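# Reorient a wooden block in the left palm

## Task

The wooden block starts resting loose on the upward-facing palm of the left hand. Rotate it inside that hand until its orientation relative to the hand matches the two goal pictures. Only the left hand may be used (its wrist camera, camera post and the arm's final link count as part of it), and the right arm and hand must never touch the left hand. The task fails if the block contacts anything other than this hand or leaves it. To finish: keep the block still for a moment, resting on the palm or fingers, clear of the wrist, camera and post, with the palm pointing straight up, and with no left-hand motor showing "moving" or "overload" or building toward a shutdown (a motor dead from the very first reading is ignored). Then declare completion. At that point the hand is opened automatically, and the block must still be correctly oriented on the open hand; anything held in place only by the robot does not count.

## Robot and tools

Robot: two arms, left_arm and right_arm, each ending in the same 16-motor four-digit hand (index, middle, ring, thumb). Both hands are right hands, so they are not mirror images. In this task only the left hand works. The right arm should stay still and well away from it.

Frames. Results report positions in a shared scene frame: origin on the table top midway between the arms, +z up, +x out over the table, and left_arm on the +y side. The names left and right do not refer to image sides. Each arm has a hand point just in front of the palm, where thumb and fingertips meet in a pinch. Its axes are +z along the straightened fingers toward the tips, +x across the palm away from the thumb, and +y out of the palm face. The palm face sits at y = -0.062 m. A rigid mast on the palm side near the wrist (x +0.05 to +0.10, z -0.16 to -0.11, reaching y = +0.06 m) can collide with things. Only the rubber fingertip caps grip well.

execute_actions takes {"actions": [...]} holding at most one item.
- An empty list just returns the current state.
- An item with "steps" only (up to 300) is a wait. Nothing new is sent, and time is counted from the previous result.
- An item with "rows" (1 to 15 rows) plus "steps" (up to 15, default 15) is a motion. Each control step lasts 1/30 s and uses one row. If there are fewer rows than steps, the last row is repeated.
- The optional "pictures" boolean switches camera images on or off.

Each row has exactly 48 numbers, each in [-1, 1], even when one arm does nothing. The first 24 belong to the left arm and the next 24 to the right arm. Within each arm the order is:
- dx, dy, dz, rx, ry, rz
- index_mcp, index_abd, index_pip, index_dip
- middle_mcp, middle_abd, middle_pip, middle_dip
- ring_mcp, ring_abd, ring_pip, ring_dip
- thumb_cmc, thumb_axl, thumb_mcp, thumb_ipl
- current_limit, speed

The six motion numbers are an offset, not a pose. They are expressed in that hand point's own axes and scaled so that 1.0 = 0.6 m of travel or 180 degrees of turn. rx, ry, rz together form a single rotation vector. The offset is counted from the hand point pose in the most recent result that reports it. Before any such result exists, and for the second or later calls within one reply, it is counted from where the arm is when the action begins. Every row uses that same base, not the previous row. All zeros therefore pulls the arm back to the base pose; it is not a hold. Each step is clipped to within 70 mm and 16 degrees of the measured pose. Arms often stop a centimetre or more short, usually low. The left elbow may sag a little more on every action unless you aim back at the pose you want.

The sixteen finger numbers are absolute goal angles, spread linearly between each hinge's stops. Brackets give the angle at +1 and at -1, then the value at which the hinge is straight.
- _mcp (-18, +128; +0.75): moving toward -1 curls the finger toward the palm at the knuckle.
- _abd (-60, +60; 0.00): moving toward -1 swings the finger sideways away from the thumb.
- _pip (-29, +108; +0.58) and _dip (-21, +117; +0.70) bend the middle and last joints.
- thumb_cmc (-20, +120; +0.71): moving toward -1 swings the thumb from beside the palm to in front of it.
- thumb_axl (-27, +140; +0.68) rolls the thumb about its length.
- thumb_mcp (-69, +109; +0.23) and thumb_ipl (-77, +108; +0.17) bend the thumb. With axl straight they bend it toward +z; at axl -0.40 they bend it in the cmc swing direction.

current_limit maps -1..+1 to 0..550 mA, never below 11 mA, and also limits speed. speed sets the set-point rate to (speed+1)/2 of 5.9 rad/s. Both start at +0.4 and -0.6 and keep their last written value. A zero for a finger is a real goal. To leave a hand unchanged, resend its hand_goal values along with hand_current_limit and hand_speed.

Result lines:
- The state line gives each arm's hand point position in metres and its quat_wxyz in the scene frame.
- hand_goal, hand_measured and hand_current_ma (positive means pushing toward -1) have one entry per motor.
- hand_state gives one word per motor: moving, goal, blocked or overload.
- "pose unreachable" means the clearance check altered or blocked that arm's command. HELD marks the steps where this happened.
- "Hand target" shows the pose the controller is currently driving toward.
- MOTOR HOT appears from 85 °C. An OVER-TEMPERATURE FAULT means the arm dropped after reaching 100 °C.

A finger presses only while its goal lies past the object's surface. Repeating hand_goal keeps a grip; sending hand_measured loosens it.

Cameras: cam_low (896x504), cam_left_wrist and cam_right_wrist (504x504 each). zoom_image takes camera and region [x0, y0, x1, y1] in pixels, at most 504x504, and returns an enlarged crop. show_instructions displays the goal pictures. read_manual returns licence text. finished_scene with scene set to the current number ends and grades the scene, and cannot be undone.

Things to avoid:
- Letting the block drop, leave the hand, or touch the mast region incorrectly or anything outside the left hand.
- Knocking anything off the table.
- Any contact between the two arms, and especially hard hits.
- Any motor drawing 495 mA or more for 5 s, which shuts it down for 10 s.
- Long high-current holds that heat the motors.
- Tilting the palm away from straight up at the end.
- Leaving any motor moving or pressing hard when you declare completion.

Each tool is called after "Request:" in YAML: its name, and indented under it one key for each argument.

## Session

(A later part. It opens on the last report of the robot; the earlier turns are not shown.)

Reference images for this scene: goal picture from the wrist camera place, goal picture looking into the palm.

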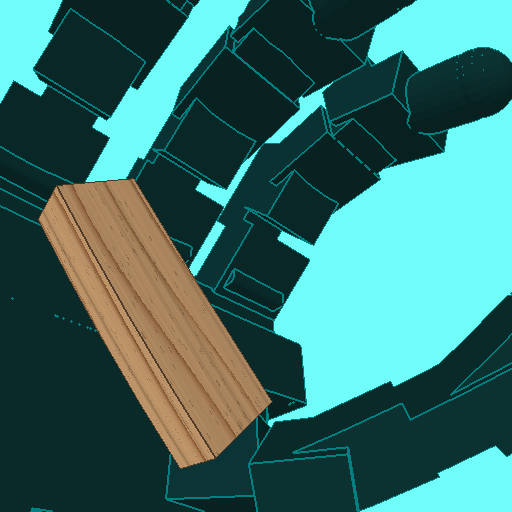

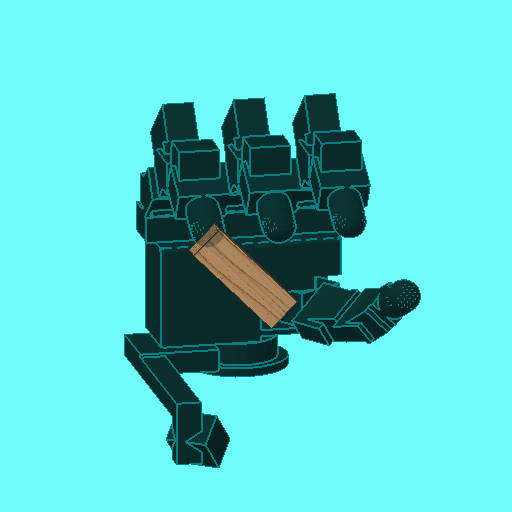

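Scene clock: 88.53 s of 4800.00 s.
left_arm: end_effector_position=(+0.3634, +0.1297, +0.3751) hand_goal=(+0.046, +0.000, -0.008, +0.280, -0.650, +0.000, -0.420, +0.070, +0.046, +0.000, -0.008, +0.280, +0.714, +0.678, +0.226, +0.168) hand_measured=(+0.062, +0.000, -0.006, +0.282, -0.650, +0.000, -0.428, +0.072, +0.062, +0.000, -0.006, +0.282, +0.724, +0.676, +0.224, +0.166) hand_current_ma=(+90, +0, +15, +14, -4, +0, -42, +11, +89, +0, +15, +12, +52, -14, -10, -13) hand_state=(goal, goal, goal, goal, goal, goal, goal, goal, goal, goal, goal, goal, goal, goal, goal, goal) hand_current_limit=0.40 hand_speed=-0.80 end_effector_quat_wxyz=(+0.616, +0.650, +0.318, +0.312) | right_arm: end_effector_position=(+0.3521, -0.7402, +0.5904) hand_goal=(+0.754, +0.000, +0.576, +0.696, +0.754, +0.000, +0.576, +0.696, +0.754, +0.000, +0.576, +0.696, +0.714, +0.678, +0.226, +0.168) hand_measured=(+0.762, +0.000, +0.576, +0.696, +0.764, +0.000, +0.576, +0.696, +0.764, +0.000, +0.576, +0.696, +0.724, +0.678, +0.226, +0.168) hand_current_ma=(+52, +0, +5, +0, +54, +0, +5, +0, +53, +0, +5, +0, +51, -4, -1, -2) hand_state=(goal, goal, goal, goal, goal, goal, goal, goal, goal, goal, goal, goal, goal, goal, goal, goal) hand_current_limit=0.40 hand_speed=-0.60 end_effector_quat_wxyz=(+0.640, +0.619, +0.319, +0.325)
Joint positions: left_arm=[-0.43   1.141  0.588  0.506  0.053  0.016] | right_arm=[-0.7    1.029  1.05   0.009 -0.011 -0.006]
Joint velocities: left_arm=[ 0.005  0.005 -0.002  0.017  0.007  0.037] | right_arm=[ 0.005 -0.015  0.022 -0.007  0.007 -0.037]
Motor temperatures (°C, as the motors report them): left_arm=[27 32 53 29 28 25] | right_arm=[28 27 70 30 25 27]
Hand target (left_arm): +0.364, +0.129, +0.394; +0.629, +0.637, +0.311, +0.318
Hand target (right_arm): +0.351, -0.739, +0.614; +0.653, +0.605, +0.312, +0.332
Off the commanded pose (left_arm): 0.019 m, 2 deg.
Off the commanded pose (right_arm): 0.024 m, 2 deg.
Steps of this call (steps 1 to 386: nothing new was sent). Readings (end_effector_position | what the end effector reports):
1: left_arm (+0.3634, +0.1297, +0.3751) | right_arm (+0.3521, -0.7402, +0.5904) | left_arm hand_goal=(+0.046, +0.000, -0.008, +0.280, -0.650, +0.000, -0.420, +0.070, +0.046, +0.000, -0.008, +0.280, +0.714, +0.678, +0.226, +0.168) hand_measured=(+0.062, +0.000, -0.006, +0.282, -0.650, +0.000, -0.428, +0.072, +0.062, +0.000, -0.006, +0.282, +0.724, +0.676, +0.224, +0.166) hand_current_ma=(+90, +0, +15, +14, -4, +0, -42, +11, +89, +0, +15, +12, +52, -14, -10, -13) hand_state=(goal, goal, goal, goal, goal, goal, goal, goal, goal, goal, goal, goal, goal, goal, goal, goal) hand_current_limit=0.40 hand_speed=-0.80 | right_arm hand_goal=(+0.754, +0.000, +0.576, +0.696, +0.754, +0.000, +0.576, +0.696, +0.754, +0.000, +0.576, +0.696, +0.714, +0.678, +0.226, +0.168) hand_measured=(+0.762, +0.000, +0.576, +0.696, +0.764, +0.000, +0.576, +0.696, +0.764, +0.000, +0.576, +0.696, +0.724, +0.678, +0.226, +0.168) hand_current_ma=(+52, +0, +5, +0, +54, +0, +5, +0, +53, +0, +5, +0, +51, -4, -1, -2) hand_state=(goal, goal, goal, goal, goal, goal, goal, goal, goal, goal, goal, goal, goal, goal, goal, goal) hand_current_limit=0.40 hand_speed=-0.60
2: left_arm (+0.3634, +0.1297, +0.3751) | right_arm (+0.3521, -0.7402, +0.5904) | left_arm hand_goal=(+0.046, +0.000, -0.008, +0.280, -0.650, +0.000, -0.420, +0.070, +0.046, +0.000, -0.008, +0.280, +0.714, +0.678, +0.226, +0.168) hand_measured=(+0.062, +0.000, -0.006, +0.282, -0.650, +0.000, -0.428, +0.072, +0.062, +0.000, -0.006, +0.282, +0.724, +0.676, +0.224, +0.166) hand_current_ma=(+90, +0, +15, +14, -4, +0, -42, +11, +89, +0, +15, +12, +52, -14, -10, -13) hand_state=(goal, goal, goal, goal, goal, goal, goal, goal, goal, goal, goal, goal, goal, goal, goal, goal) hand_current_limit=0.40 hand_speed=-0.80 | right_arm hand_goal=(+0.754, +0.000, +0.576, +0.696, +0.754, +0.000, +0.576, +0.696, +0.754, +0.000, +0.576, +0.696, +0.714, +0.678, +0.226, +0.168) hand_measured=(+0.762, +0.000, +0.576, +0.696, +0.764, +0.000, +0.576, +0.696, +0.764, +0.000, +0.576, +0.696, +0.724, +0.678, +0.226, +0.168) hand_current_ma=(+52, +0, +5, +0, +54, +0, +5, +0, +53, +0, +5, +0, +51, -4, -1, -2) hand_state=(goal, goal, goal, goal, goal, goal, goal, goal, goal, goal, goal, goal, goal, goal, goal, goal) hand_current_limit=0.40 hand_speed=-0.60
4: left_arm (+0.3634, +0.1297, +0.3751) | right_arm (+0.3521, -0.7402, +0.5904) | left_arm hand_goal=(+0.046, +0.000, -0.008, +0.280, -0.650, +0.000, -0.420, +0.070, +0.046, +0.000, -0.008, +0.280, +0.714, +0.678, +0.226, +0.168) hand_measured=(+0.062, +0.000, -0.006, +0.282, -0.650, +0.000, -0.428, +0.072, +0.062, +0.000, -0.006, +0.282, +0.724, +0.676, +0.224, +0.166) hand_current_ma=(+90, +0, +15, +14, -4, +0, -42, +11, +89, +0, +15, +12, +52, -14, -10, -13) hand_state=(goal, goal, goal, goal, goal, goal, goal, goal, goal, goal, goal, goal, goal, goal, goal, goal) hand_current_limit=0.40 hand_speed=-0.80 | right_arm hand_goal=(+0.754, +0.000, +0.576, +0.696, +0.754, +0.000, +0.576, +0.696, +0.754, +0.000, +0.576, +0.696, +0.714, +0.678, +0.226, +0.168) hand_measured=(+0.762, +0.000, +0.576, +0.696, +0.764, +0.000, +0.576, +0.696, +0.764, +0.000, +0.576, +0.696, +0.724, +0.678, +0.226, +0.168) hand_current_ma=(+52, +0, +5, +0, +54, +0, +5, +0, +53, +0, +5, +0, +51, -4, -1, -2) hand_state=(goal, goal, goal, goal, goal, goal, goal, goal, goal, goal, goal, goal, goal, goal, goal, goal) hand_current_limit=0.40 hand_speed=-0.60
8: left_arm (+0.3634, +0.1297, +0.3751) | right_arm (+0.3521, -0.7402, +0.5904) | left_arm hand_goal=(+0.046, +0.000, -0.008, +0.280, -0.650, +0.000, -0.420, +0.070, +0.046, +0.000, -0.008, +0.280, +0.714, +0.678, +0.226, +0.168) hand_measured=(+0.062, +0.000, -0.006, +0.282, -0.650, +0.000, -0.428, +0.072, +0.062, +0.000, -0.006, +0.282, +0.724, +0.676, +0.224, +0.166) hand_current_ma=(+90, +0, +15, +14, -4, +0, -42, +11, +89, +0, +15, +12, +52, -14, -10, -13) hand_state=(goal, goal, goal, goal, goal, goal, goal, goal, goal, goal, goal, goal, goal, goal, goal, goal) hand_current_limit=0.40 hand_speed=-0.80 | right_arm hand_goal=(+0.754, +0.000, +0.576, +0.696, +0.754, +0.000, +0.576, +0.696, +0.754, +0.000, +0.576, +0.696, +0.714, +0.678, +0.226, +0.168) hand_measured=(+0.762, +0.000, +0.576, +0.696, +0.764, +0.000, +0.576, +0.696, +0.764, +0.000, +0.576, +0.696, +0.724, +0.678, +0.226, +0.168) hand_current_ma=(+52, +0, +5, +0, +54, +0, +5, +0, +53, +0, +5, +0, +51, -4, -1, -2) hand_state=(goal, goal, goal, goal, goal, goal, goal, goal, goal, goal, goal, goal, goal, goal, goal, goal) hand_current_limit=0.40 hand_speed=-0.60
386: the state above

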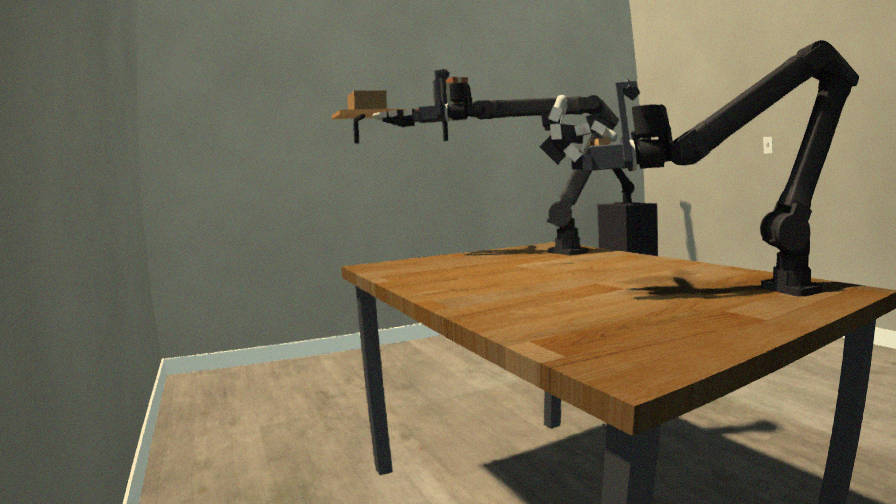

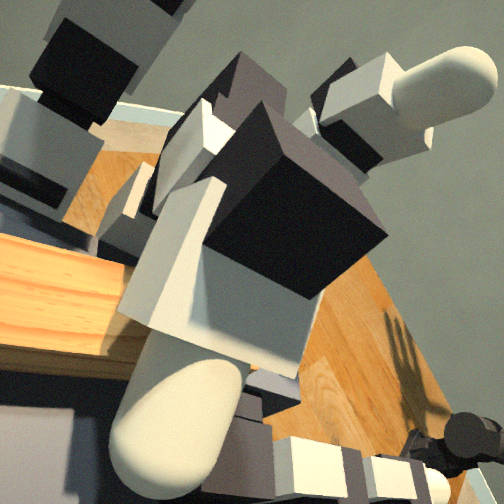

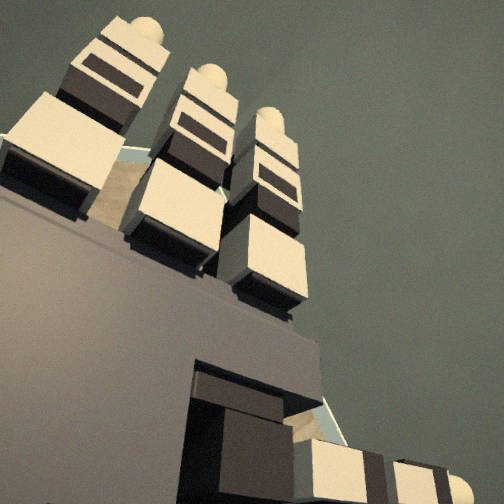

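Request:
execute_actions:
  actions:
    - {"rows": [[0,0.0315,0,-0.0135,0,0, 0.046,0,-0.008,0.28, -0.65,0,-0.15,0.07, 0.046,0,-0.008,0.28, 0.714,0.678,0.226,0.168, 0.4,-0.6, 0,0.04,0,-0.0135,0,0, 0.754,0,0.576,0.696, 0.754,0,0.576,0.696, 0.754,0,0.576,0.696, 0.714,0.678,0.226,0.168,0.4,-0.6],[0,0.0315,0,-0.0135,0,0, 0.046,0,-0.008,0.28, -0.65,0,-0.15,0.07, 0.046,0,-0.008,0.28, 0.714,0.678,0.226,0.168, 0.4,-0.6, 0,0.04,0,-0.0135,0,0, 0.754,0,0.576,0.696, 0.754,0,0.576,0.696, 0.754,0,0.576,0.696, 0.714,0.678,0.226,0.168,0.4,-0.6],[0,0.0315,0,-0.0135,0,0, 0.046,0,-0.008,0.28, -0.65,0,-0.15,0.07, 0.046,0,-0.008,0.28, 0.714,0.678,0.226,0.168, 0.4,-0.6, 0,0.04,0,-0.0135,0,0, 0.754,0,0.576,0.696, 0.754,0,0.576,0.696, 0.754,0,0.576,0.696, 0.714,0.678,0.226,0.168,0.4,-0.6],[0,0.0315,0,-0.0135,0,0, 0.046,0,-0.008,0.28, -0.65,0,-0.15,0.07, 0.046,0,-0.008,0.28, 0.714,0.678,0.226,0.168, 0.4,-0.6, 0,0.04,0,-0.0135,0,0, 0.754,0,0.576,0.696, 0.754,0,0.576,0.696, 0.754,0,0.576,0.696, 0.714,0.678,0.226,0.168,0.4,-0.6],[0,0.0315,0,-0.0135,0,0, 0.046,0,-0.008,0.28, -0.65,0,-0.15,0.07, 0.046,0,-0.008,0.28, 0.714,0.678,0.226,0.168, 0.4,-0.6, 0,0.04,0,-0.0135,0,0, 0.754,0,0.576,0.696, 0.754,0,0.576,0.696, 0.754,0,0.576,0.696, 0.714,0.678,0.226,0.168,0.4,-0.6],[0,0.0315,0,-0.0135,0,0, 0.046,0,-0.008,0.28, -0.65,0,-0.15,0.07, 0.046,0,-0.008,0.28, 0.714,0.678,0.226,0.168, 0.4,-0.6, 0,0.04,0,-0.0135,0,0, 0.754,0,0.576,0.696, 0.754,0,0.576,0.696, 0.754,0,0.576,0.696, 0.714,0.678,0.226,0.168,0.4,-0.6],[0,0.0315,0,-0.0135,0,0, 0.046,0,-0.008,0.28, -0.65,0,-0.15,0.07, 0.046,0,-0.008,0.28, 0.714,0.678,0.226,0.168, 0.4,-0.6, 0,0.04,0,-0.0135,0,0, 0.754,0,0.576,0.696, 0.754,0,0.576,0.696, 0.754,0,0.576,0.696, 0.714,0.678,0.226,0.168,0.4,-0.6],[0,0.0315,0,-0.0135,0,0, 0.046,0,-0.008,0.28, 0.3,0,-0.008,0.28, 0.046,0,-0.008,0.28, 0.714,0.678,0.226,0.168, 0.4,-0.6, 0,0.04,0,-0.0135,0,0, 0.754,0,0.576,0.696, 0.754,0,0.576,0.696, 0.754,0,0.576,0.696, 0.714,0.678,0.226,0.168,0.4,-0.6]], "steps": 15}
  pictures: false

Request:
execute_actions:
  actions:
    - {"steps": 22}

Scene clock: 139.37 s of 4800.00 s.
left_arm: end_effector_position=(+0.3634, +0.1297, +0.3751) hand_goal=(+0.046, +0.000, -0.008, +0.280, +0.300, +0.000, -0.008, +0.280, +0.046, +0.000, -0.008, +0.280, +0.714, +0.678, +0.226, +0.168) hand_measured=(+0.062, +0.000, -0.006, +0.282, -0.502, +0.000, -0.046, +0.228, +0.062, +0.000, -0.006, +0.282, +0.724, +0.676, +0.224, +0.166) hand_current_ma=(+90, +0, +15, +14, -68, +0, -36, -52, +89, +0, +15, +12, +52, -14, -10, -13) hand_state=(goal, goal, goal, goal, moving, goal, moving, moving, goal, goal, goal, goal, goal, goal, goal, goal) hand_current_limit=0.40 hand_speed=-0.60 end_effector_quat_wxyz=(+0.616, +0.650, +0.318, +0.312) | right_arm: end_effector_position=(+0.3521, -0.7402, +0.5904) hand_goal=(+0.754, +0.000, +0.576, +0.696, +0.754, +0.000, +0.576, +0.696, +0.754, +0.000, +0.576, +0.696, +0.714, +0.678, +0.226, +0.168) hand_measured=(+0.762, +0.000, +0.576, +0.696, +0.764, +0.000, +0.576, +0.696, +0.764, +0.000, +0.576, +0.696, +0.724, +0.678, +0.226, +0.168) hand_current_ma=(+52, +0, +5, +0, +54, +0, +5, +0, +53, +0, +5, +0, +51, -4, -1, -2) hand_state=(goal, goal, goal, goal, goal, goal, goal, goal, goal, goal, goal, goal, goal, goal, goal, goal) hand_current_limit=0.40 hand_speed=-0.60 end_effector_quat_wxyz=(+0.640, +0.619, +0.319, +0.325)
Joint positions: left_arm=[-0.43   1.141  0.588  0.506  0.053  0.016] | right_arm=[-0.7    1.029  1.05   0.009 -0.011 -0.006]
Joint velocities: left_arm=[-0.005 -0.005 -0.012  0.022 -0.081  0.022] | right_arm=[-0.005 -0.005 -0.007  0.002  0.007 -0.037]
Motor temperatures (°C, as the motors report them): left_arm=[27 32 53 29 28 25] | right_arm=[28 27 71 30 25 27]
Hand target (left_arm): +0.364, +0.129, +0.394; +0.629, +0.637, +0.311, +0.318
Hand target (right_arm): +0.351, -0.739, +0.614; +0.653, +0.605, +0.312, +0.332
Off the commanded pose (left_arm): 0.019 m, 2 deg.
Off the commanded pose (right_arm): 0.024 m, 2 deg.
Steps of this call (steps 1 to 1510: nothing new was sent; steps 1511 to 1525: all 15 steps of this action). Readings (end_effector_position | what the end effector reports):
1511: left_arm (+0.3634, +0.1297, +0.3751) | right_arm (+0.3521, -0.7402, +0.5904) | left_arm hand_goal=(+0.046, +0.000, -0.008, +0.280, -0.650, +0.000, -0.150, +0.070, +0.046, +0.000, -0.008, +0.280, +0.714, +0.678, +0.226, +0.168) hand_measured=(+0.062, +0.000, -0.006, +0.282, -0.650, +0.000, -0.428, +0.072, +0.062, +0.000, -0.006, +0.282, +0.724, +0.676, +0.224, +0.166) hand_current_ma=(+90, +0, +15, +14, -4, +0, -42, +11, +89, +0, +15, +12, +52, -14, -10, -13) hand_state=(goal, goal, goal, goal, goal, goal, moving, goal, goal, goal, goal, goal, goal, goal, goal, goal) hand_current_limit=0.40 hand_speed=-0.60 | right_arm hand_goal=(+0.754, +0.000, +0.576, +0.696, +0.754, +0.000, +0.576, +0.696, +0.754, +0.000, +0.576, +0.696, +0.714, +0.678, +0.226, +0.168) hand_measured=(+0.762, +0.000, +0.576, +0.696, +0.764, +0.000, +0.576, +0.696, +0.764, +0.000, +0.576, +0.696, +0.724, +0.678, +0.226, +0.168) hand_current_ma=(+52, +0, +5, +0, +54, +0, +5, +0, +53, +0, +5, +0, +51, -4, -1, -2) hand_state=(goal, goal, goal, goal, goal, goal, goal, goal, goal, goal, goal, goal, goal, goal, goal, goal) hand_current_limit=0.40 hand_speed=-0.60
1512: left_arm (+0.3634, +0.1297, +0.3751) | right_arm (+0.3521, -0.7402, +0.5904) | left_arm hand_goal=(+0.046, +0.000, -0.008, +0.280, -0.650, +0.000, -0.150, +0.070, +0.046, +0.000, -0.008, +0.280, +0.714, +0.678, +0.226, +0.168) hand_measured=(+0.062, +0.000, -0.006, +0.282, -0.650, +0.000, -0.428, +0.072, +0.062, +0.000, -0.006, +0.282, +0.724, +0.676, +0.224, +0.166) hand_current_ma=(+90, +0, +15, +14, -5, +0, -102, +11, +89, +0, +15, +12, +52, -14, -10, -13) hand_state=(goal, goal, goal, goal, goal, goal, moving, goal, goal, goal, goal, goal, goal, goal, goal, goal) hand_current_limit=0.40 hand_speed=-0.60 | right_arm hand_goal=(+0.754, +0.000, +0.576, +0.696, +0.754, +0.000, +0.576, +0.696, +0.754, +0.000, +0.576, +0.696, +0.714, +0.678, +0.226, +0.168) hand_measured=(+0.762, +0.000, +0.576, +0.696, +0.764, +0.000, +0.576, +0.696, +0.764, +0.000, +0.576, +0.696, +0.724, +0.678, +0.226, +0.168) hand_current_ma=(+52, +0, +5, +0, +54, +0, +5, +0, +53, +0, +5, +0, +51, -4, -1, -2) hand_state=(goal, goal, goal, goal, goal, goal, goal, goal, goal, goal, goal, goal, goal, goal, goal, goal) hand_current_limit=0.40 hand_speed=-0.60
1514: left_arm (+0.3634, +0.1297, +0.3751) | right_arm (+0.3521, -0.7402, +0.5904) | left_arm hand_goal=(+0.046, +0.000, -0.008, +0.280, -0.650, +0.000, -0.150, +0.070, +0.046, +0.000, -0.008, +0.280, +0.714, +0.678, +0.226, +0.168) hand_measured=(+0.062, +0.000, -0.006, +0.282, -0.652, +0.000, -0.384, +0.072, +0.062, +0.000, -0.006, +0.282, +0.724, +0.676, +0.224, +0.166) hand_current_ma=(+90, +0, +15, +14, -6, +0, -80, +11, +89, +0, +15, +12, +52, -14, -10, -13) hand_state=(goal, goal, goal, goal, goal, goal, moving, goal, goal, goal, goal, goal, goal, goal, goal, goal) hand_current_limit=0.40 hand_speed=-0.60 | right_arm hand_goal=(+0.754, +0.000, +0.576, +0.696, +0.754, +0.000, +0.576, +0.696, +0.754, +0.000, +0.576, +0.696, +0.714, +0.678, +0.226, +0.168) hand_measured=(+0.762, +0.000, +0.576, +0.696, +0.764, +0.000, +0.576, +0.696, +0.764, +0.000, +0.576, +0.696, +0.724, +0.678, +0.226, +0.168) hand_current_ma=(+52, +0, +5, +0, +54, +0, +5, +0, +53, +0, +5, +0, +51, -4, -1, -2) hand_state=(goal, goal, goal, goal, goal, goal, goal, goal, goal, goal, goal, goal, goal, goal, goal, goal) hand_current_limit=0.40 hand_speed=-0.60
1518: left_arm (+0.3634, +0.1297, +0.3751) | right_arm (+0.3521, -0.7402, +0.5904) | left_arm hand_goal=(+0.046, +0.000, -0.008, +0.280, +0.300, +0.000, -0.008, +0.280, +0.046, +0.000, -0.008, +0.280, +0.714, +0.678, +0.226, +0.168) hand_measured=(+0.062, +0.000, -0.006, +0.282, -0.652, +0.000, -0.264, +0.072, +0.062, +0.000, -0.006, +0.282, +0.724, +0.676, +0.224, +0.166) hand_current_ma=(+90, +0, +15, +14, -6, +0, -82, +11, +89, +0, +15, +12, +52, -14, -10, -13) hand_state=(goal, goal, goal, goal, moving, goal, moving, moving, goal, goal, goal, goal, goal, goal, goal, goal) hand_current_limit=0.40 hand_speed=-0.60 | right_arm hand_goal=(+0.754, +0.000, +0.576, +0.696, +0.754, +0.000, +0.576, +0.696, +0.754, +0.000, +0.576, +0.696, +0.714, +0.678, +0.226, +0.168) hand_measured=(+0.762, +0.000, +0.576, +0.696, +0.764, +0.000, +0.576, +0.696, +0.764, +0.000, +0.576, +0.696, +0.724, +0.678, +0.226, +0.168) hand_current_ma=(+52, +0, +5, +0, +54, +0, +5, +0, +53, +0, +5, +0, +51, -4, -1, -2) hand_state=(goal, goal, goal, goal, goal, goal, goal, goal, goal, goal, goal, goal, goal, goal, goal, goal) hand_current_limit=0.40 hand_speed=-0.60
1525: the state above

Scene clock: 140.10 s of 4800.00 s.
left_arm: end_effector_position=(+0.3634, +0.1297, +0.3751) hand_goal=(+0.046, +0.000, -0.008, +0.280, +0.300, +0.000, -0.008, +0.280, +0.046, +0.000, -0.008, +0.280, +0.714, +0.678, +0.226, +0.168) hand_measured=(+0.062, +0.000, -0.006, +0.282, +0.188, +0.000, -0.010, +0.278, +0.062, +0.000, -0.006, +0.282, +0.724, +0.676, +0.224, +0.166) hand_current_ma=(+90, +0, +15, +14, -11, +0, -11, -16, +89, +0, +15, +12, +52, -14, -10, -13) hand_state=(goal, goal, goal, goal, moving, goal, goal, goal, goal, goal, goal, goal, goal, goal, goal, goal) hand_current_limit=0.40 hand_speed=-0.60 end_effector_quat_wxyz=(+0.616, +0.650, +0.318, +0.312) | right_arm: end_effector_position=(+0.3521, -0.7402, +0.5904) hand_goal=(+0.754, +0.000, +0.576, +0.696, +0.754, +0.000, +0.576, +0.696, +0.754, +0.000, +0.576, +0.696, +0.714, +0.678, +0.226, +0.168) hand_measured=(+0.762, +0.000, +0.576, +0.696, +0.764, +0.000, +0.576, +0.696, +0.764, +0.000, +0.576, +0.696, +0.724, +0.678, +0.226, +0.168) hand_current_ma=(+52, +0, +5, +0, +54, +0, +5, +0, +53, +0, +5, +0, +51, -4, -1, -2) hand_state=(goal, goal, goal, goal, goal, goal, goal, goal, goal, goal, goal, goal, goal, goal, goal, goal) hand_current_limit=0.40 hand_speed=-0.60 end_effector_quat_wxyz=(+0.640, +0.619, +0.319, +0.325)
Joint positions: left_arm=[-0.43   1.141  0.588  0.506  0.053  0.016] | right_arm=[-0.7    1.029  1.05   0.009 -0.011 -0.006]
Joint velocities: left_arm=[-0.005  0.005  0.002  0.002 -0.022 -0.081] | right_arm=[-0.015 -0.005 -0.012 -0.012  0.007 -0.051]
Motor temperatures (°C, as the motors report them): left_arm=[27 32 53 29 28 25] | right_arm=[28 27 71 30 25 27]
Hand target (left_arm): +0.364, +0.129, +0.394; +0.629, +0.637, +0.311, +0.318
Hand target (right_arm): +0.351, -0.739, +0.614; +0.653, +0.605, +0.312, +0.332
Off the commanded pose (left_arm): 0.019 m, 2 deg.
Off the commanded pose (right_arm): 0.024 m, 2 deg.
Steps of this call (steps 1 to 22: nothing new was sent). Readings (end_effector_position | what the end effector reports):
1: left_arm (+0.3634, +0.1297, +0.3751) | right_arm (+0.3521, -0.7402, +0.5904) | left_arm hand_goal=(+0.046, +0.000, -0.008, +0.280, +0.300, +0.000, -0.008, +0.280, +0.046, +0.000, -0.008, +0.280, +0.714, +0.678, +0.226, +0.168) hand_measured=(+0.062, +0.000, -0.006, +0.282, -0.470, +0.000, -0.026, +0.256, +0.062, +0.000, -0.006, +0.282, +0.724, +0.676, +0.224, +0.166) hand_current_ma=(+90, +0, +15, +14, -59, +0, -21, -6, +89, +0, +15, +12, +52, -14, -10, -13) hand_state=(goal, goal, goal, goal, moving, goal, moving, moving, goal, goal, goal, goal, goal, goal, goal, goal) hand_current_limit=0.40 hand_speed=-0.60 | right_arm hand_goal=(+0.754, +0.000, +0.576, +0.696, +0.754, +0.000, +0.576, +0.696, +0.754, +0.000, +0.576, +0.696, +0.714, +0.678, +0.226, +0.168) hand_measured=(+0.762, +0.000, +0.576, +0.696, +0.764, +0.000, +0.576, +0.696, +0.764, +0.000, +0.576, +0.696, +0.724, +0.678, +0.226, +0.168) hand_current_ma=(+52, +0, +5, +0, +54, +0, +5, +0, +53, +0, +5, +0, +51, -4, -1, -2) hand_state=(goal, goal, goal, goal, goal, goal, goal, goal, goal, goal, goal, goal, goal, goal, goal, goal) hand_current_limit=0.40 hand_speed=-0.60
2: left_arm (+0.3634, +0.1297, +0.3751) | right_arm (+0.3521, -0.7402, +0.5904) | left_arm hand_goal=(+0.046, +0.000, -0.008, +0.280, +0.300, +0.000, -0.008, +0.280, +0.046, +0.000, -0.008, +0.280, +0.714, +0.678, +0.226, +0.168) hand_measured=(+0.062, +0.000, -0.006, +0.282, -0.438, +0.000, -0.018, +0.270, +0.062, +0.000, -0.006, +0.282, +0.724, +0.676, +0.224, +0.166) hand_current_ma=(+90, +0, +15, +14, -56, +0, -26, -9, +89, +0, +15, +12, +52, -14, -10, -13) hand_state=(goal, goal, goal, goal, moving, goal, moving, moving, goal, goal, goal, goal, goal, goal, goal, goal) hand_current_limit=0.40 hand_speed=-0.60 | right_arm hand_goal=(+0.754, +0.000, +0.576, +0.696, +0.754, +0.000, +0.576, +0.696, +0.754, +0.000, +0.576, +0.696, +0.714, +0.678, +0.226, +0.168) hand_measured=(+0.762, +0.000, +0.576, +0.696, +0.764, +0.000, +0.576, +0.696, +0.764, +0.000, +0.576, +0.696, +0.724, +0.678, +0.226, +0.168) hand_current_ma=(+52, +0, +5, +0, +54, +0, +5, +0, +53, +0, +5, +0, +51, -4, -1, -2) hand_state=(goal, goal, goal, goal, goal, goal, goal, goal, goal, goal, goal, goal, goal, goal, goal, goal) hand_current_limit=0.40 hand_speed=-0.60
4: left_arm (+0.3634, +0.1297, +0.3751) | right_arm (+0.3521, -0.7402, +0.5904) | left_arm hand_goal=(+0.046, +0.000, -0.008, +0.280, +0.300, +0.000, -0.008, +0.280, +0.046, +0.000, -0.008, +0.280, +0.714, +0.678, +0.226, +0.168) hand_measured=(+0.062, +0.000, -0.006, +0.282, -0.376, +0.000, -0.014, +0.276, +0.062, +0.000, -0.006, +0.282, +0.724, +0.676, +0.224, +0.166) hand_current_ma=(+90, +0, +15, +14, -52, +0, -30, -19, +89, +0, +15, +12, +52, -14, -10, -13) hand_state=(goal, goal, goal, goal, moving, goal, moving, moving, goal, goal, goal, goal, goal, goal, goal, goal) hand_current_limit=0.40 hand_speed=-0.60 | right_arm hand_goal=(+0.754, +0.000, +0.576, +0.696, +0.754, +0.000, +0.576, +0.696, +0.754, +0.000, +0.576, +0.696, +0.714, +0.678, +0.226, +0.168) hand_measured=(+0.762, +0.000, +0.576, +0.696, +0.764, +0.000, +0.576, +0.696, +0.764, +0.000, +0.576, +0.696, +0.724, +0.678, +0.226, +0.168) hand_current_ma=(+52, +0, +5, +0, +54, +0, +5, +0, +53, +0, +5, +0, +51, -4, -1, -2) hand_state=(goal, goal, goal, goal, goal, goal, goal, goal, goal, goal, goal, goal, goal, goal, goal, goal) hand_current_limit=0.40 hand_speed=-0.60
8: left_arm (+0.3634, +0.1297, +0.3751) | right_arm (+0.3521, -0.7402, +0.5904) | left_arm hand_goal=(+0.046, +0.000, -0.008, +0.280, +0.300, +0.000, -0.008, +0.280, +0.046, +0.000, -0.008, +0.280, +0.714, +0.678, +0.226, +0.168) hand_measured=(+0.062, +0.000, -0.006, +0.282, -0.250, +0.000, -0.014, +0.276, +0.062, +0.000, -0.006, +0.282, +0.724, +0.676, +0.224, +0.166) hand_current_ma=(+90, +0, +15, +14, -42, +0, -26, -19, +89, +0, +15, +12, +52, -14, -10, -13) hand_state=(goal, goal, goal, goal, moving, goal, goal, goal, goal, goal, goal, goal, goal, goal, goal, goal) hand_current_limit=0.40 hand_speed=-0.60 | right_arm hand_goal=(+0.754, +0.000, +0.576, +0.696, +0.754, +0.000, +0.576, +0.696, +0.754, +0.000, +0.576, +0.696, +0.714, +0.678, +0.226, +0.168) hand_measured=(+0.762, +0.000, +0.576, +0.696, +0.764, +0.000, +0.576, +0.696, +0.764, +0.000, +0.576, +0.696, +0.724, +0.678, +0.226, +0.168) hand_current_ma=(+52, +0, +5, +0, +54, +0, +5, +0, +53, +0, +5, +0, +51, -4, -1, -2) hand_state=(goal, goal, goal, goal, goal, goal, goal, goal, goal, goal, goal, goal, goal, goal, goal, goal) hand_current_limit=0.40 hand_speed=-0.60
22: the state above

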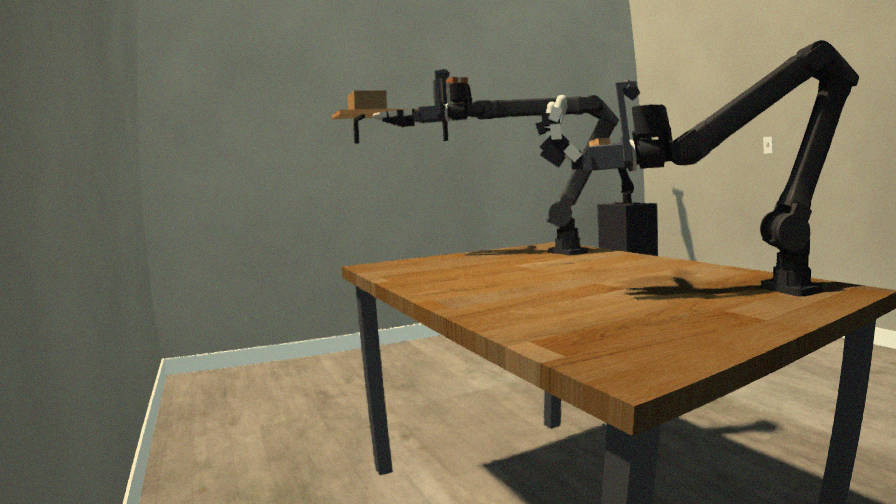

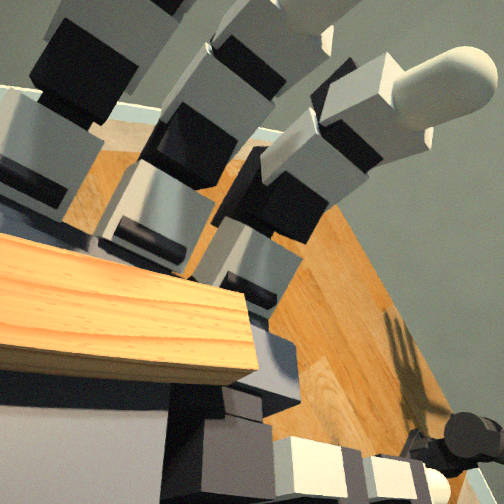

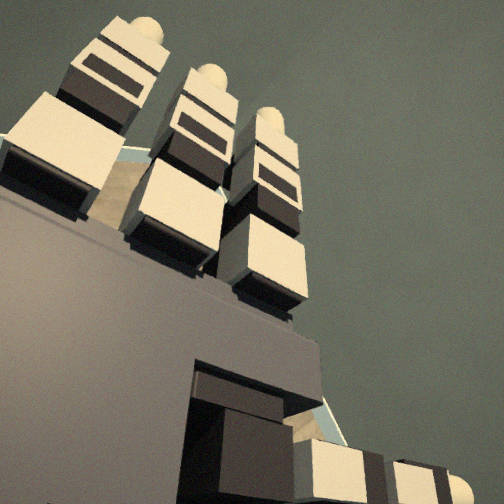

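Request:
execute_actions:
  actions:
    - {"rows": [[0,0.0315,0,-0.0135,0,0, 0.205,0,-0.636,-0.854, -0.22,0,-0.403,-0.497, 0.046,0,-0.008,0.28, 0.714,0.678,0.226,0.168, 0.4,-0.6, 0,0.04,0,-0.0135,0,0, 0.754,0,0.576,0.696, 0.754,0,0.576,0.696, 0.754,0,0.576,0.696, 0.714,0.678,0.226,0.168,0.4,-0.6]], "steps": 15}
  pictures: false

Request:
execute_actions:
  actions:
    - {"steps": 26}

Scene clock: 200.60 s of 4800.00 s.
left_arm: end_effector_position=(+0.3634, +0.1297, +0.3751) hand_goal=(+0.206, +0.000, -0.636, -0.854, -0.220, +0.000, -0.402, -0.496, +0.046, +0.000, -0.008, +0.280, +0.714, +0.678, +0.226, +0.168) hand_measured=(+0.212, +0.000, -0.376, -0.118, +0.012, +0.000, -0.394, -0.086, +0.062, +0.000, -0.006, +0.282, +0.724, +0.676, +0.224, +0.166) hand_current_ma=(+29, +0, +46, +57, +107, +0, -5, +46, +89, +0, +15, +12, +52, -14, -10, -13) hand_state=(goal, goal, moving, moving, moving, goal, moving, moving, goal, goal, goal, goal, goal, goal, goal, goal) hand_current_limit=0.40 hand_speed=-0.60 end_effector_quat_wxyz=(+0.616, +0.650, +0.318, +0.312) | right_arm: end_effector_position=(+0.3521, -0.7402, +0.5904) hand_goal=(+0.754, +0.000, +0.576, +0.696, +0.754, +0.000, +0.576, +0.696, +0.754, +0.000, +0.576, +0.696, +0.714, +0.678, +0.226, +0.168) hand_measured=(+0.762, +0.000, +0.576, +0.696, +0.764, +0.000, +0.576, +0.696, +0.764, +0.000, +0.576, +0.696, +0.724, +0.678, +0.226, +0.168) hand_current_ma=(+52, +0, +5, +0, +54, +0, +5, +0, +53, +0, +5, +0, +51, -4, -1, -2) hand_state=(goal, goal, goal, goal, goal, goal, goal, goal, goal, goal, goal, goal, goal, goal, goal, goal) hand_current_limit=0.40 hand_speed=-0.60 end_effector_quat_wxyz=(+0.640, +0.619, +0.319, +0.325)
Joint positions: left_arm=[-0.43   1.141  0.588  0.506  0.053  0.016] | right_arm=[-0.7    1.029  1.05   0.009 -0.011 -0.006]
Joint velocities: left_arm=[ 0.005 -0.005  0.022  0.007  0.007  0.051] | right_arm=[-0.005 -0.005  0.012  0.002  0.051 -0.037]
Motor temperatures (°C, as the motors report them): left_arm=[27 32 54 30 28 25] | right_arm=[28 27 73 30 25 27]
Hand target (left_arm): +0.364, +0.129, +0.394; +0.629, +0.637, +0.311, +0.318
Hand target (right_arm): +0.351, -0.739, +0.614; +0.653, +0.605, +0.312, +0.332
Off the commanded pose (left_arm): 0.019 m, 2 deg.
Off the commanded pose (right_arm): 0.024 m, 2 deg.
Steps of this call (steps 1 to 1800: nothing new was sent; steps 1801 to 1815: all 15 steps of this action). Readings (end_effector_position | what the end effector reports):
1801: left_arm (+0.3634, +0.1297, +0.3751) | right_arm (+0.3521, -0.7402, +0.5904) | left_arm hand_goal=(+0.206, +0.000, -0.636, -0.854, -0.220, +0.000, -0.402, -0.496, +0.046, +0.000, -0.008, +0.280, +0.714, +0.678, +0.226, +0.168) hand_measured=(+0.062, +0.000, -0.006, +0.282, +0.308, +0.000, -0.010, +0.278, +0.062, +0.000, -0.006, +0.282, +0.724, +0.676, +0.224, +0.166) hand_current_ma=(+90, +0, +15, +14, +40, +0, -7, -15, +89, +0, +15, +12, +52, -14, -10, -13) hand_state=(moving, goal, moving, moving, moving, goal, moving, moving, goal, goal, goal, goal, goal, goal, goal, goal) hand_current_limit=0.40 hand_speed=-0.60 | right_arm hand_goal=(+0.754, +0.000, +0.576, +0.696, +0.754, +0.000, +0.576, +0.696, +0.754, +0.000, +0.576, +0.696, +0.714, +0.678, +0.226, +0.168) hand_measured=(+0.762, +0.000, +0.576, +0.696, +0.764, +0.000, +0.576, +0.696, +0.764, +0.000, +0.576, +0.696, +0.724, +0.678, +0.226, +0.168) hand_current_ma=(+52, +0, +5, +0, +54, +0, +5, +0, +53, +0, +5, +0, +51, -4, -1, -2) hand_state=(goal, goal, goal, goal, goal, goal, goal, goal, goal, goal, goal, goal, goal, goal, goal, goal) hand_current_limit=0.40 hand_speed=-0.60
1802: left_arm (+0.3634, +0.1297, +0.3751) | right_arm (+0.3521, -0.7402, +0.5904) | left_arm hand_goal=(+0.206, +0.000, -0.636, -0.854, -0.220, +0.000, -0.402, -0.496, +0.046, +0.000, -0.008, +0.280, +0.714, +0.678, +0.226, +0.168) hand_measured=(+0.062, +0.000, -0.006, +0.282, +0.308, +0.000, -0.010, +0.278, +0.062, +0.000, -0.006, +0.282, +0.724, +0.676, +0.224, +0.166) hand_current_ma=(+13, +0, +79, +72, +123, +0, +61, +58, +89, +0, +15, +12, +52, -14, -10, -13) hand_state=(moving, goal, moving, moving, moving, goal, moving, moving, goal, goal, goal, goal, goal, goal, goal, goal) hand_current_limit=0.40 hand_speed=-0.60 | right_arm hand_goal=(+0.754, +0.000, +0.576, +0.696, +0.754, +0.000, +0.576, +0.696, +0.754, +0.000, +0.576, +0.696, +0.714, +0.678, +0.226, +0.168) hand_measured=(+0.762, +0.000, +0.576, +0.696, +0.764, +0.000, +0.576, +0.696, +0.764, +0.000, +0.576, +0.696, +0.724, +0.678, +0.226, +0.168) hand_current_ma=(+52, +0, +5, +0, +54, +0, +5, +0, +53, +0, +5, +0, +51, -4, -1, -2) hand_state=(goal, goal, goal, goal, goal, goal, goal, goal, goal, goal, goal, goal, goal, goal, goal, goal) hand_current_limit=0.40 hand_speed=-0.60
1804: left_arm (+0.3634, +0.1297, +0.3751) | right_arm (+0.3521, -0.7402, +0.5904) | left_arm hand_goal=(+0.206, +0.000, -0.636, -0.854, -0.220, +0.000, -0.402, -0.496, +0.046, +0.000, -0.008, +0.280, +0.714, +0.678, +0.226, +0.168) hand_measured=(+0.096, +0.000, -0.052, +0.238, +0.280, +0.000, -0.050, +0.234, +0.062, +0.000, -0.006, +0.282, +0.724, +0.676, +0.224, +0.166) hand_current_ma=(-23, +0, +46, +62, +145, +0, +70, +43, +89, +0, +15, +12, +52, -14, -10, -13) hand_state=(moving, goal, moving, moving, moving, goal, moving, moving, goal, goal, goal, goal, goal, goal, goal, goal) hand_current_limit=0.40 hand_speed=-0.60 | right_arm hand_goal=(+0.754, +0.000, +0.576, +0.696, +0.754, +0.000, +0.576, +0.696, +0.754, +0.000, +0.576, +0.696, +0.714, +0.678, +0.226, +0.168) hand_measured=(+0.762, +0.000, +0.576, +0.696, +0.764, +0.000, +0.576, +0.696, +0.764, +0.000, +0.576, +0.696, +0.724, +0.678, +0.226, +0.168) hand_current_ma=(+52, +0, +5, +0, +54, +0, +5, +0, +53, +0, +5, +0, +51, -4, -1, -2) hand_state=(goal, goal, goal, goal, goal, goal, goal, goal, goal, goal, goal, goal, goal, goal, goal, goal) hand_current_limit=0.40 hand_speed=-0.60
1808: left_arm (+0.3634, +0.1297, +0.3751) | right_arm (+0.3521, -0.7402, +0.5904) | left_arm hand_goal=(+0.206, +0.000, -0.636, -0.854, -0.220, +0.000, -0.402, -0.496, +0.046, +0.000, -0.008, +0.280, +0.714, +0.678, +0.226, +0.168) hand_measured=(+0.202, +0.000, -0.168, +0.110, +0.190, +0.000, -0.178, +0.120, +0.062, +0.000, -0.006, +0.282, +0.724, +0.676, +0.224, +0.166) hand_current_ma=(+46, +0, +51, +58, +139, +0, +55, +45, +89, +0, +15, +12, +52, -14, -10, -13) hand_state=(moving, goal, moving, moving, moving, goal, moving, moving, goal, goal, goal, goal, goal, goal, goal, goal) hand_current_limit=0.40 hand_speed=-0.60 | right_arm hand_goal=(+0.754, +0.000, +0.576, +0.696, +0.754, +0.000, +0.576, +0.696, +0.754, +0.000, +0.576, +0.696, +0.714, +0.678, +0.226, +0.168) hand_measured=(+0.762, +0.000, +0.576, +0.696, +0.764, +0.000, +0.576, +0.696, +0.764, +0.000, +0.576, +0.696, +0.724, +0.678, +0.226, +0.168) hand_current_ma=(+52, +0, +5, +0, +54, +0, +5, +0, +53, +0, +5, +0, +51, -4, -1, -2) hand_state=(goal, goal, goal, goal, goal, goal, goal, goal, goal, goal, goal, goal, goal, goal, goal, goal) hand_current_limit=0.40 hand_speed=-0.60
1815: the state above

Scene clock: 201.47 s of 4800.00 s.
left_arm: end_effector_position=(+0.3634, +0.1297, +0.3751) hand_goal=(+0.206, +0.000, -0.636, -0.854, -0.220, +0.000, -0.402, -0.496, +0.046, +0.000, -0.008, +0.280, +0.714, +0.678, +0.226, +0.168) hand_measured=(+0.212, +0.000, -0.636, -0.852, -0.212, +0.000, -0.402, -0.494, +0.062, +0.000, -0.006, +0.282, +0.724, +0.676, +0.224, +0.166) hand_current_ma=(+29, +0, +6, +13, +41, +0, +2, +11, +89, +0, +15, +12, +52, -14, -10, -13) hand_state=(goal, goal, goal, goal, goal, goal, goal, goal, goal, goal, goal, goal, goal, goal, goal, goal) hand_current_limit=0.40 hand_speed=-0.60 end_effector_quat_wxyz=(+0.616, +0.650, +0.318, +0.312) | right_arm: end_effector_position=(+0.3521, -0.7402, +0.5904) hand_goal=(+0.754, +0.000, +0.576, +0.696, +0.754, +0.000, +0.576, +0.696, +0.754, +0.000, +0.576, +0.696, +0.714, +0.678, +0.226, +0.168) hand_measured=(+0.762, +0.000, +0.576, +0.696, +0.764, +0.000, +0.576, +0.696, +0.764, +0.000, +0.576, +0.696, +0.724, +0.678, +0.226, +0.168) hand_current_ma=(+52, +0, +5, +0, +54, +0, +5, +0, +53, +0, +5, +0, +51, -4, -1, -2) hand_state=(goal, goal, goal, goal, goal, goal, goal, goal, goal, goal, goal, goal, goal, goal, goal, goal) hand_current_limit=0.40 hand_speed=-0.60 end_effector_quat_wxyz=(+0.640, +0.619, +0.319, +0.325)
Joint positions: left_arm=[-0.43   1.141  0.588  0.506  0.053  0.016] | right_arm=[-0.7    1.029  1.05   0.009 -0.011 -0.006]
Joint velocities: left_arm=[-0.024  0.005 -0.022  0.022 -0.022  0.007] | right_arm=[-0.005 -0.015  0.002  0.012  0.007  0.007]
Motor temperatures (°C, as the motors report them): left_arm=[27 32 54 30 28 25] | right_arm=[28 27 73 30 25 27]
Hand target (left_arm): +0.364, +0.129, +0.394; +0.629, +0.637, +0.311, +0.318
Hand target (right_arm): +0.351, -0.739, +0.614; +0.653, +0.605, +0.312, +0.332
Off the commanded pose (left_arm): 0.019 m, 2 deg.
Off the commanded pose (right_arm): 0.024 m, 2 deg.
Steps of this call (steps 1 to 26: nothing new was sent). Readings (end_effector_position | what the end effector reports):
1: left_arm (+0.3634, +0.1297, +0.3751) | right_arm (+0.3521, -0.7402, +0.5904) | left_arm hand_goal=(+0.206, +0.000, -0.636, -0.854, -0.220, +0.000, -0.402, -0.496, +0.046, +0.000, -0.008, +0.280, +0.714, +0.678, +0.226, +0.168) hand_measured=(+0.212, +0.000, -0.406, -0.152, -0.014, +0.000, -0.398, -0.116, +0.062, +0.000, -0.006, +0.282, +0.724, +0.676, +0.224, +0.166) hand_current_ma=(+29, +0, +45, +57, +108, +0, +2, +46, +89, +0, +15, +12, +52, -14, -10, -13) hand_state=(goal, goal, moving, moving, moving, goal, moving, moving, goal, goal, goal, goal, goal, goal, goal, goal) hand_current_limit=0.40 hand_speed=-0.60 | right_arm hand_goal=(+0.754, +0.000, +0.576, +0.696, +0.754, +0.000, +0.576, +0.696, +0.754, +0.000, +0.576, +0.696, +0.714, +0.678, +0.226, +0.168) hand_measured=(+0.762, +0.000, +0.576, +0.696, +0.764, +0.000, +0.576, +0.696, +0.764, +0.000, +0.576, +0.696, +0.724, +0.678, +0.226, +0.168) hand_current_ma=(+52, +0, +5, +0, +54, +0, +5, +0, +53, +0, +5, +0, +51, -4, -1, -2) hand_state=(goal, goal, goal, goal, goal, goal, goal, goal, goal, goal, goal, goal, goal, goal, goal, goal) hand_current_limit=0.40 hand_speed=-0.60
2: left_arm (+0.3634, +0.1297, +0.3751) | right_arm (+0.3521, -0.7402, +0.5904) | left_arm hand_goal=(+0.206, +0.000, -0.636, -0.854, -0.220, +0.000, -0.402, -0.496, +0.046, +0.000, -0.008, +0.280, +0.714, +0.678, +0.226, +0.168) hand_measured=(+0.212, +0.000, -0.436, -0.184, -0.040, +0.000, -0.400, -0.146, +0.062, +0.000, -0.006, +0.282, +0.724, +0.676, +0.224, +0.166) hand_current_ma=(+29, +0, +45, +57, +104, +0, +4, +46, +89, +0, +15, +12, +52, -14, -10, -13) hand_state=(goal, goal, moving, moving, moving, goal, moving, moving, goal, goal, goal, goal, goal, goal, goal, goal) hand_current_limit=0.40 hand_speed=-0.60 | right_arm hand_goal=(+0.754, +0.000, +0.576, +0.696, +0.754, +0.000, +0.576, +0.696, +0.754, +0.000, +0.576, +0.696, +0.714, +0.678, +0.226, +0.168) hand_measured=(+0.762, +0.000, +0.576, +0.696, +0.764, +0.000, +0.576, +0.696, +0.764, +0.000, +0.576, +0.696, +0.724, +0.678, +0.226, +0.168) hand_current_ma=(+52, +0, +5, +0, +54, +0, +5, +0, +53, +0, +5, +0, +51, -4, -1, -2) hand_state=(goal, goal, goal, goal, goal, goal, goal, goal, goal, goal, goal, goal, goal, goal, goal, goal) hand_current_limit=0.40 hand_speed=-0.60
4: left_arm (+0.3634, +0.1297, +0.3751) | right_arm (+0.3521, -0.7402, +0.5904) | left_arm hand_goal=(+0.206, +0.000, -0.636, -0.854, -0.220, +0.000, -0.402, -0.496, +0.046, +0.000, -0.008, +0.280, +0.714, +0.678, +0.226, +0.168) hand_measured=(+0.212, +0.000, -0.496, -0.250, -0.096, +0.000, -0.402, -0.206, +0.062, +0.000, -0.006, +0.282, +0.724, +0.676, +0.224, +0.166) hand_current_ma=(+29, +0, +44, +57, +98, +0, +4, +46, +89, +0, +15, +12, +52, -14, -10, -13) hand_state=(goal, goal, moving, moving, moving, goal, goal, moving, goal, goal, goal, goal, goal, goal, goal, goal) hand_current_limit=0.40 hand_speed=-0.60 | right_arm hand_goal=(+0.754, +0.000, +0.576, +0.696, +0.754, +0.000, +0.576, +0.696, +0.754, +0.000, +0.576, +0.696, +0.714, +0.678, +0.226, +0.168) hand_measured=(+0.762, +0.000, +0.576, +0.696, +0.764, +0.000, +0.576, +0.696, +0.764, +0.000, +0.576, +0.696, +0.724, +0.678, +0.226, +0.168) hand_current_ma=(+52, +0, +5, +0, +54, +0, +5, +0, +53, +0, +5, +0, +51, -4, -1, -2) hand_state=(goal, goal, goal, goal, goal, goal, goal, goal, goal, goal, goal, goal, goal, goal, goal, goal) hand_current_limit=0.40 hand_speed=-0.60
8: left_arm (+0.3634, +0.1297, +0.3751) | right_arm (+0.3521, -0.7402, +0.5904) | left_arm hand_goal=(+0.206, +0.000, -0.636, -0.854, -0.220, +0.000, -0.402, -0.496, +0.046, +0.000, -0.008, +0.280, +0.714, +0.678, +0.226, +0.168) hand_measured=(+0.212, +0.000, -0.616, -0.380, -0.200, +0.000, -0.402, -0.324, +0.062, +0.000, -0.006, +0.282, +0.724, +0.676, +0.224, +0.166) hand_current_ma=(+29, +0, -15, +57, +25, +0, +2, +46, +89, +0, +15, +12, +52, -14, -10, -13) hand_state=(goal, goal, moving, moving, moving, goal, goal, moving, goal, goal, goal, goal, goal, goal, goal, goal) hand_current_limit=0.40 hand_speed=-0.60 | right_arm hand_goal=(+0.754, +0.000, +0.576, +0.696, +0.754, +0.000, +0.576, +0.696, +0.754, +0.000, +0.576, +0.696, +0.714, +0.678, +0.226, +0.168) hand_measured=(+0.762, +0.000, +0.576, +0.696, +0.764, +0.000, +0.576, +0.696, +0.764, +0.000, +0.576, +0.696, +0.724, +0.678, +0.226, +0.168) hand_current_ma=(+52, +0, +5, +0, +54, +0, +5, +0, +53, +0, +5, +0, +51, -4, -1, -2) hand_state=(goal, goal, goal, goal, goal, goal, goal, goal, goal, goal, goal, goal, goal, goal, goal, goal) hand_current_limit=0.40 hand_speed=-0.60
26: the state above

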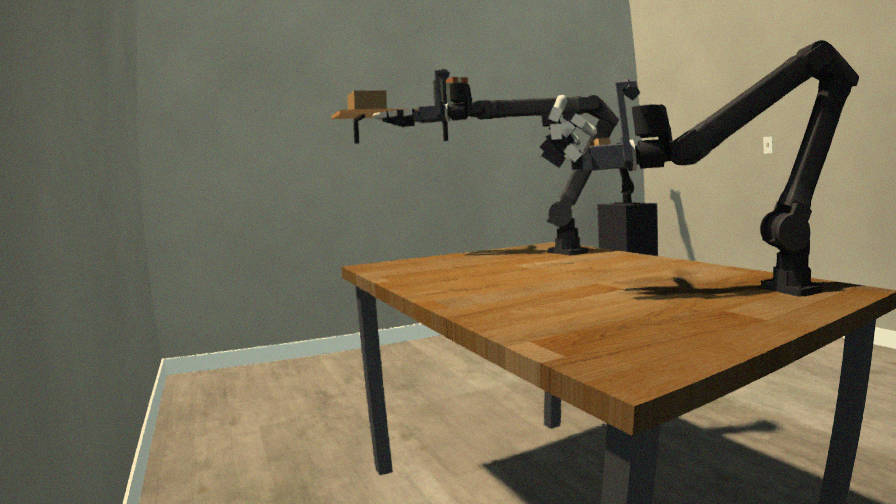

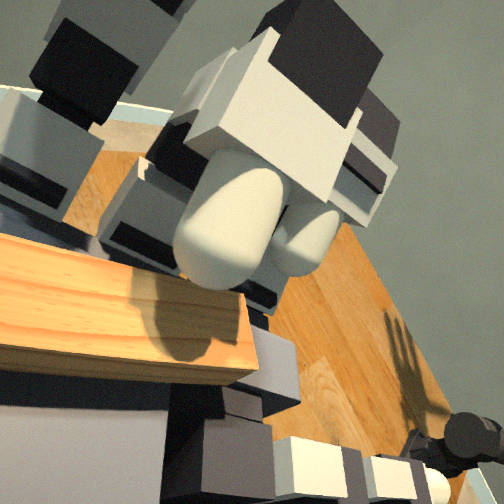

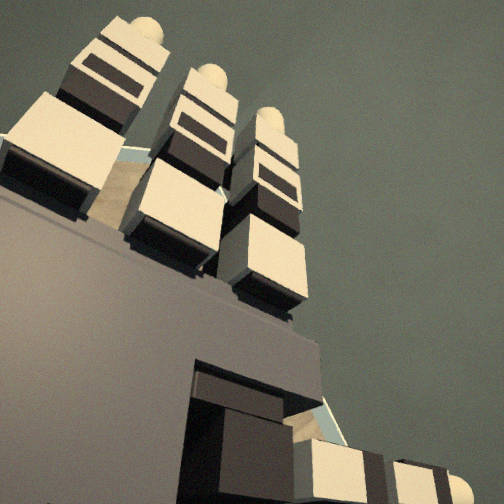

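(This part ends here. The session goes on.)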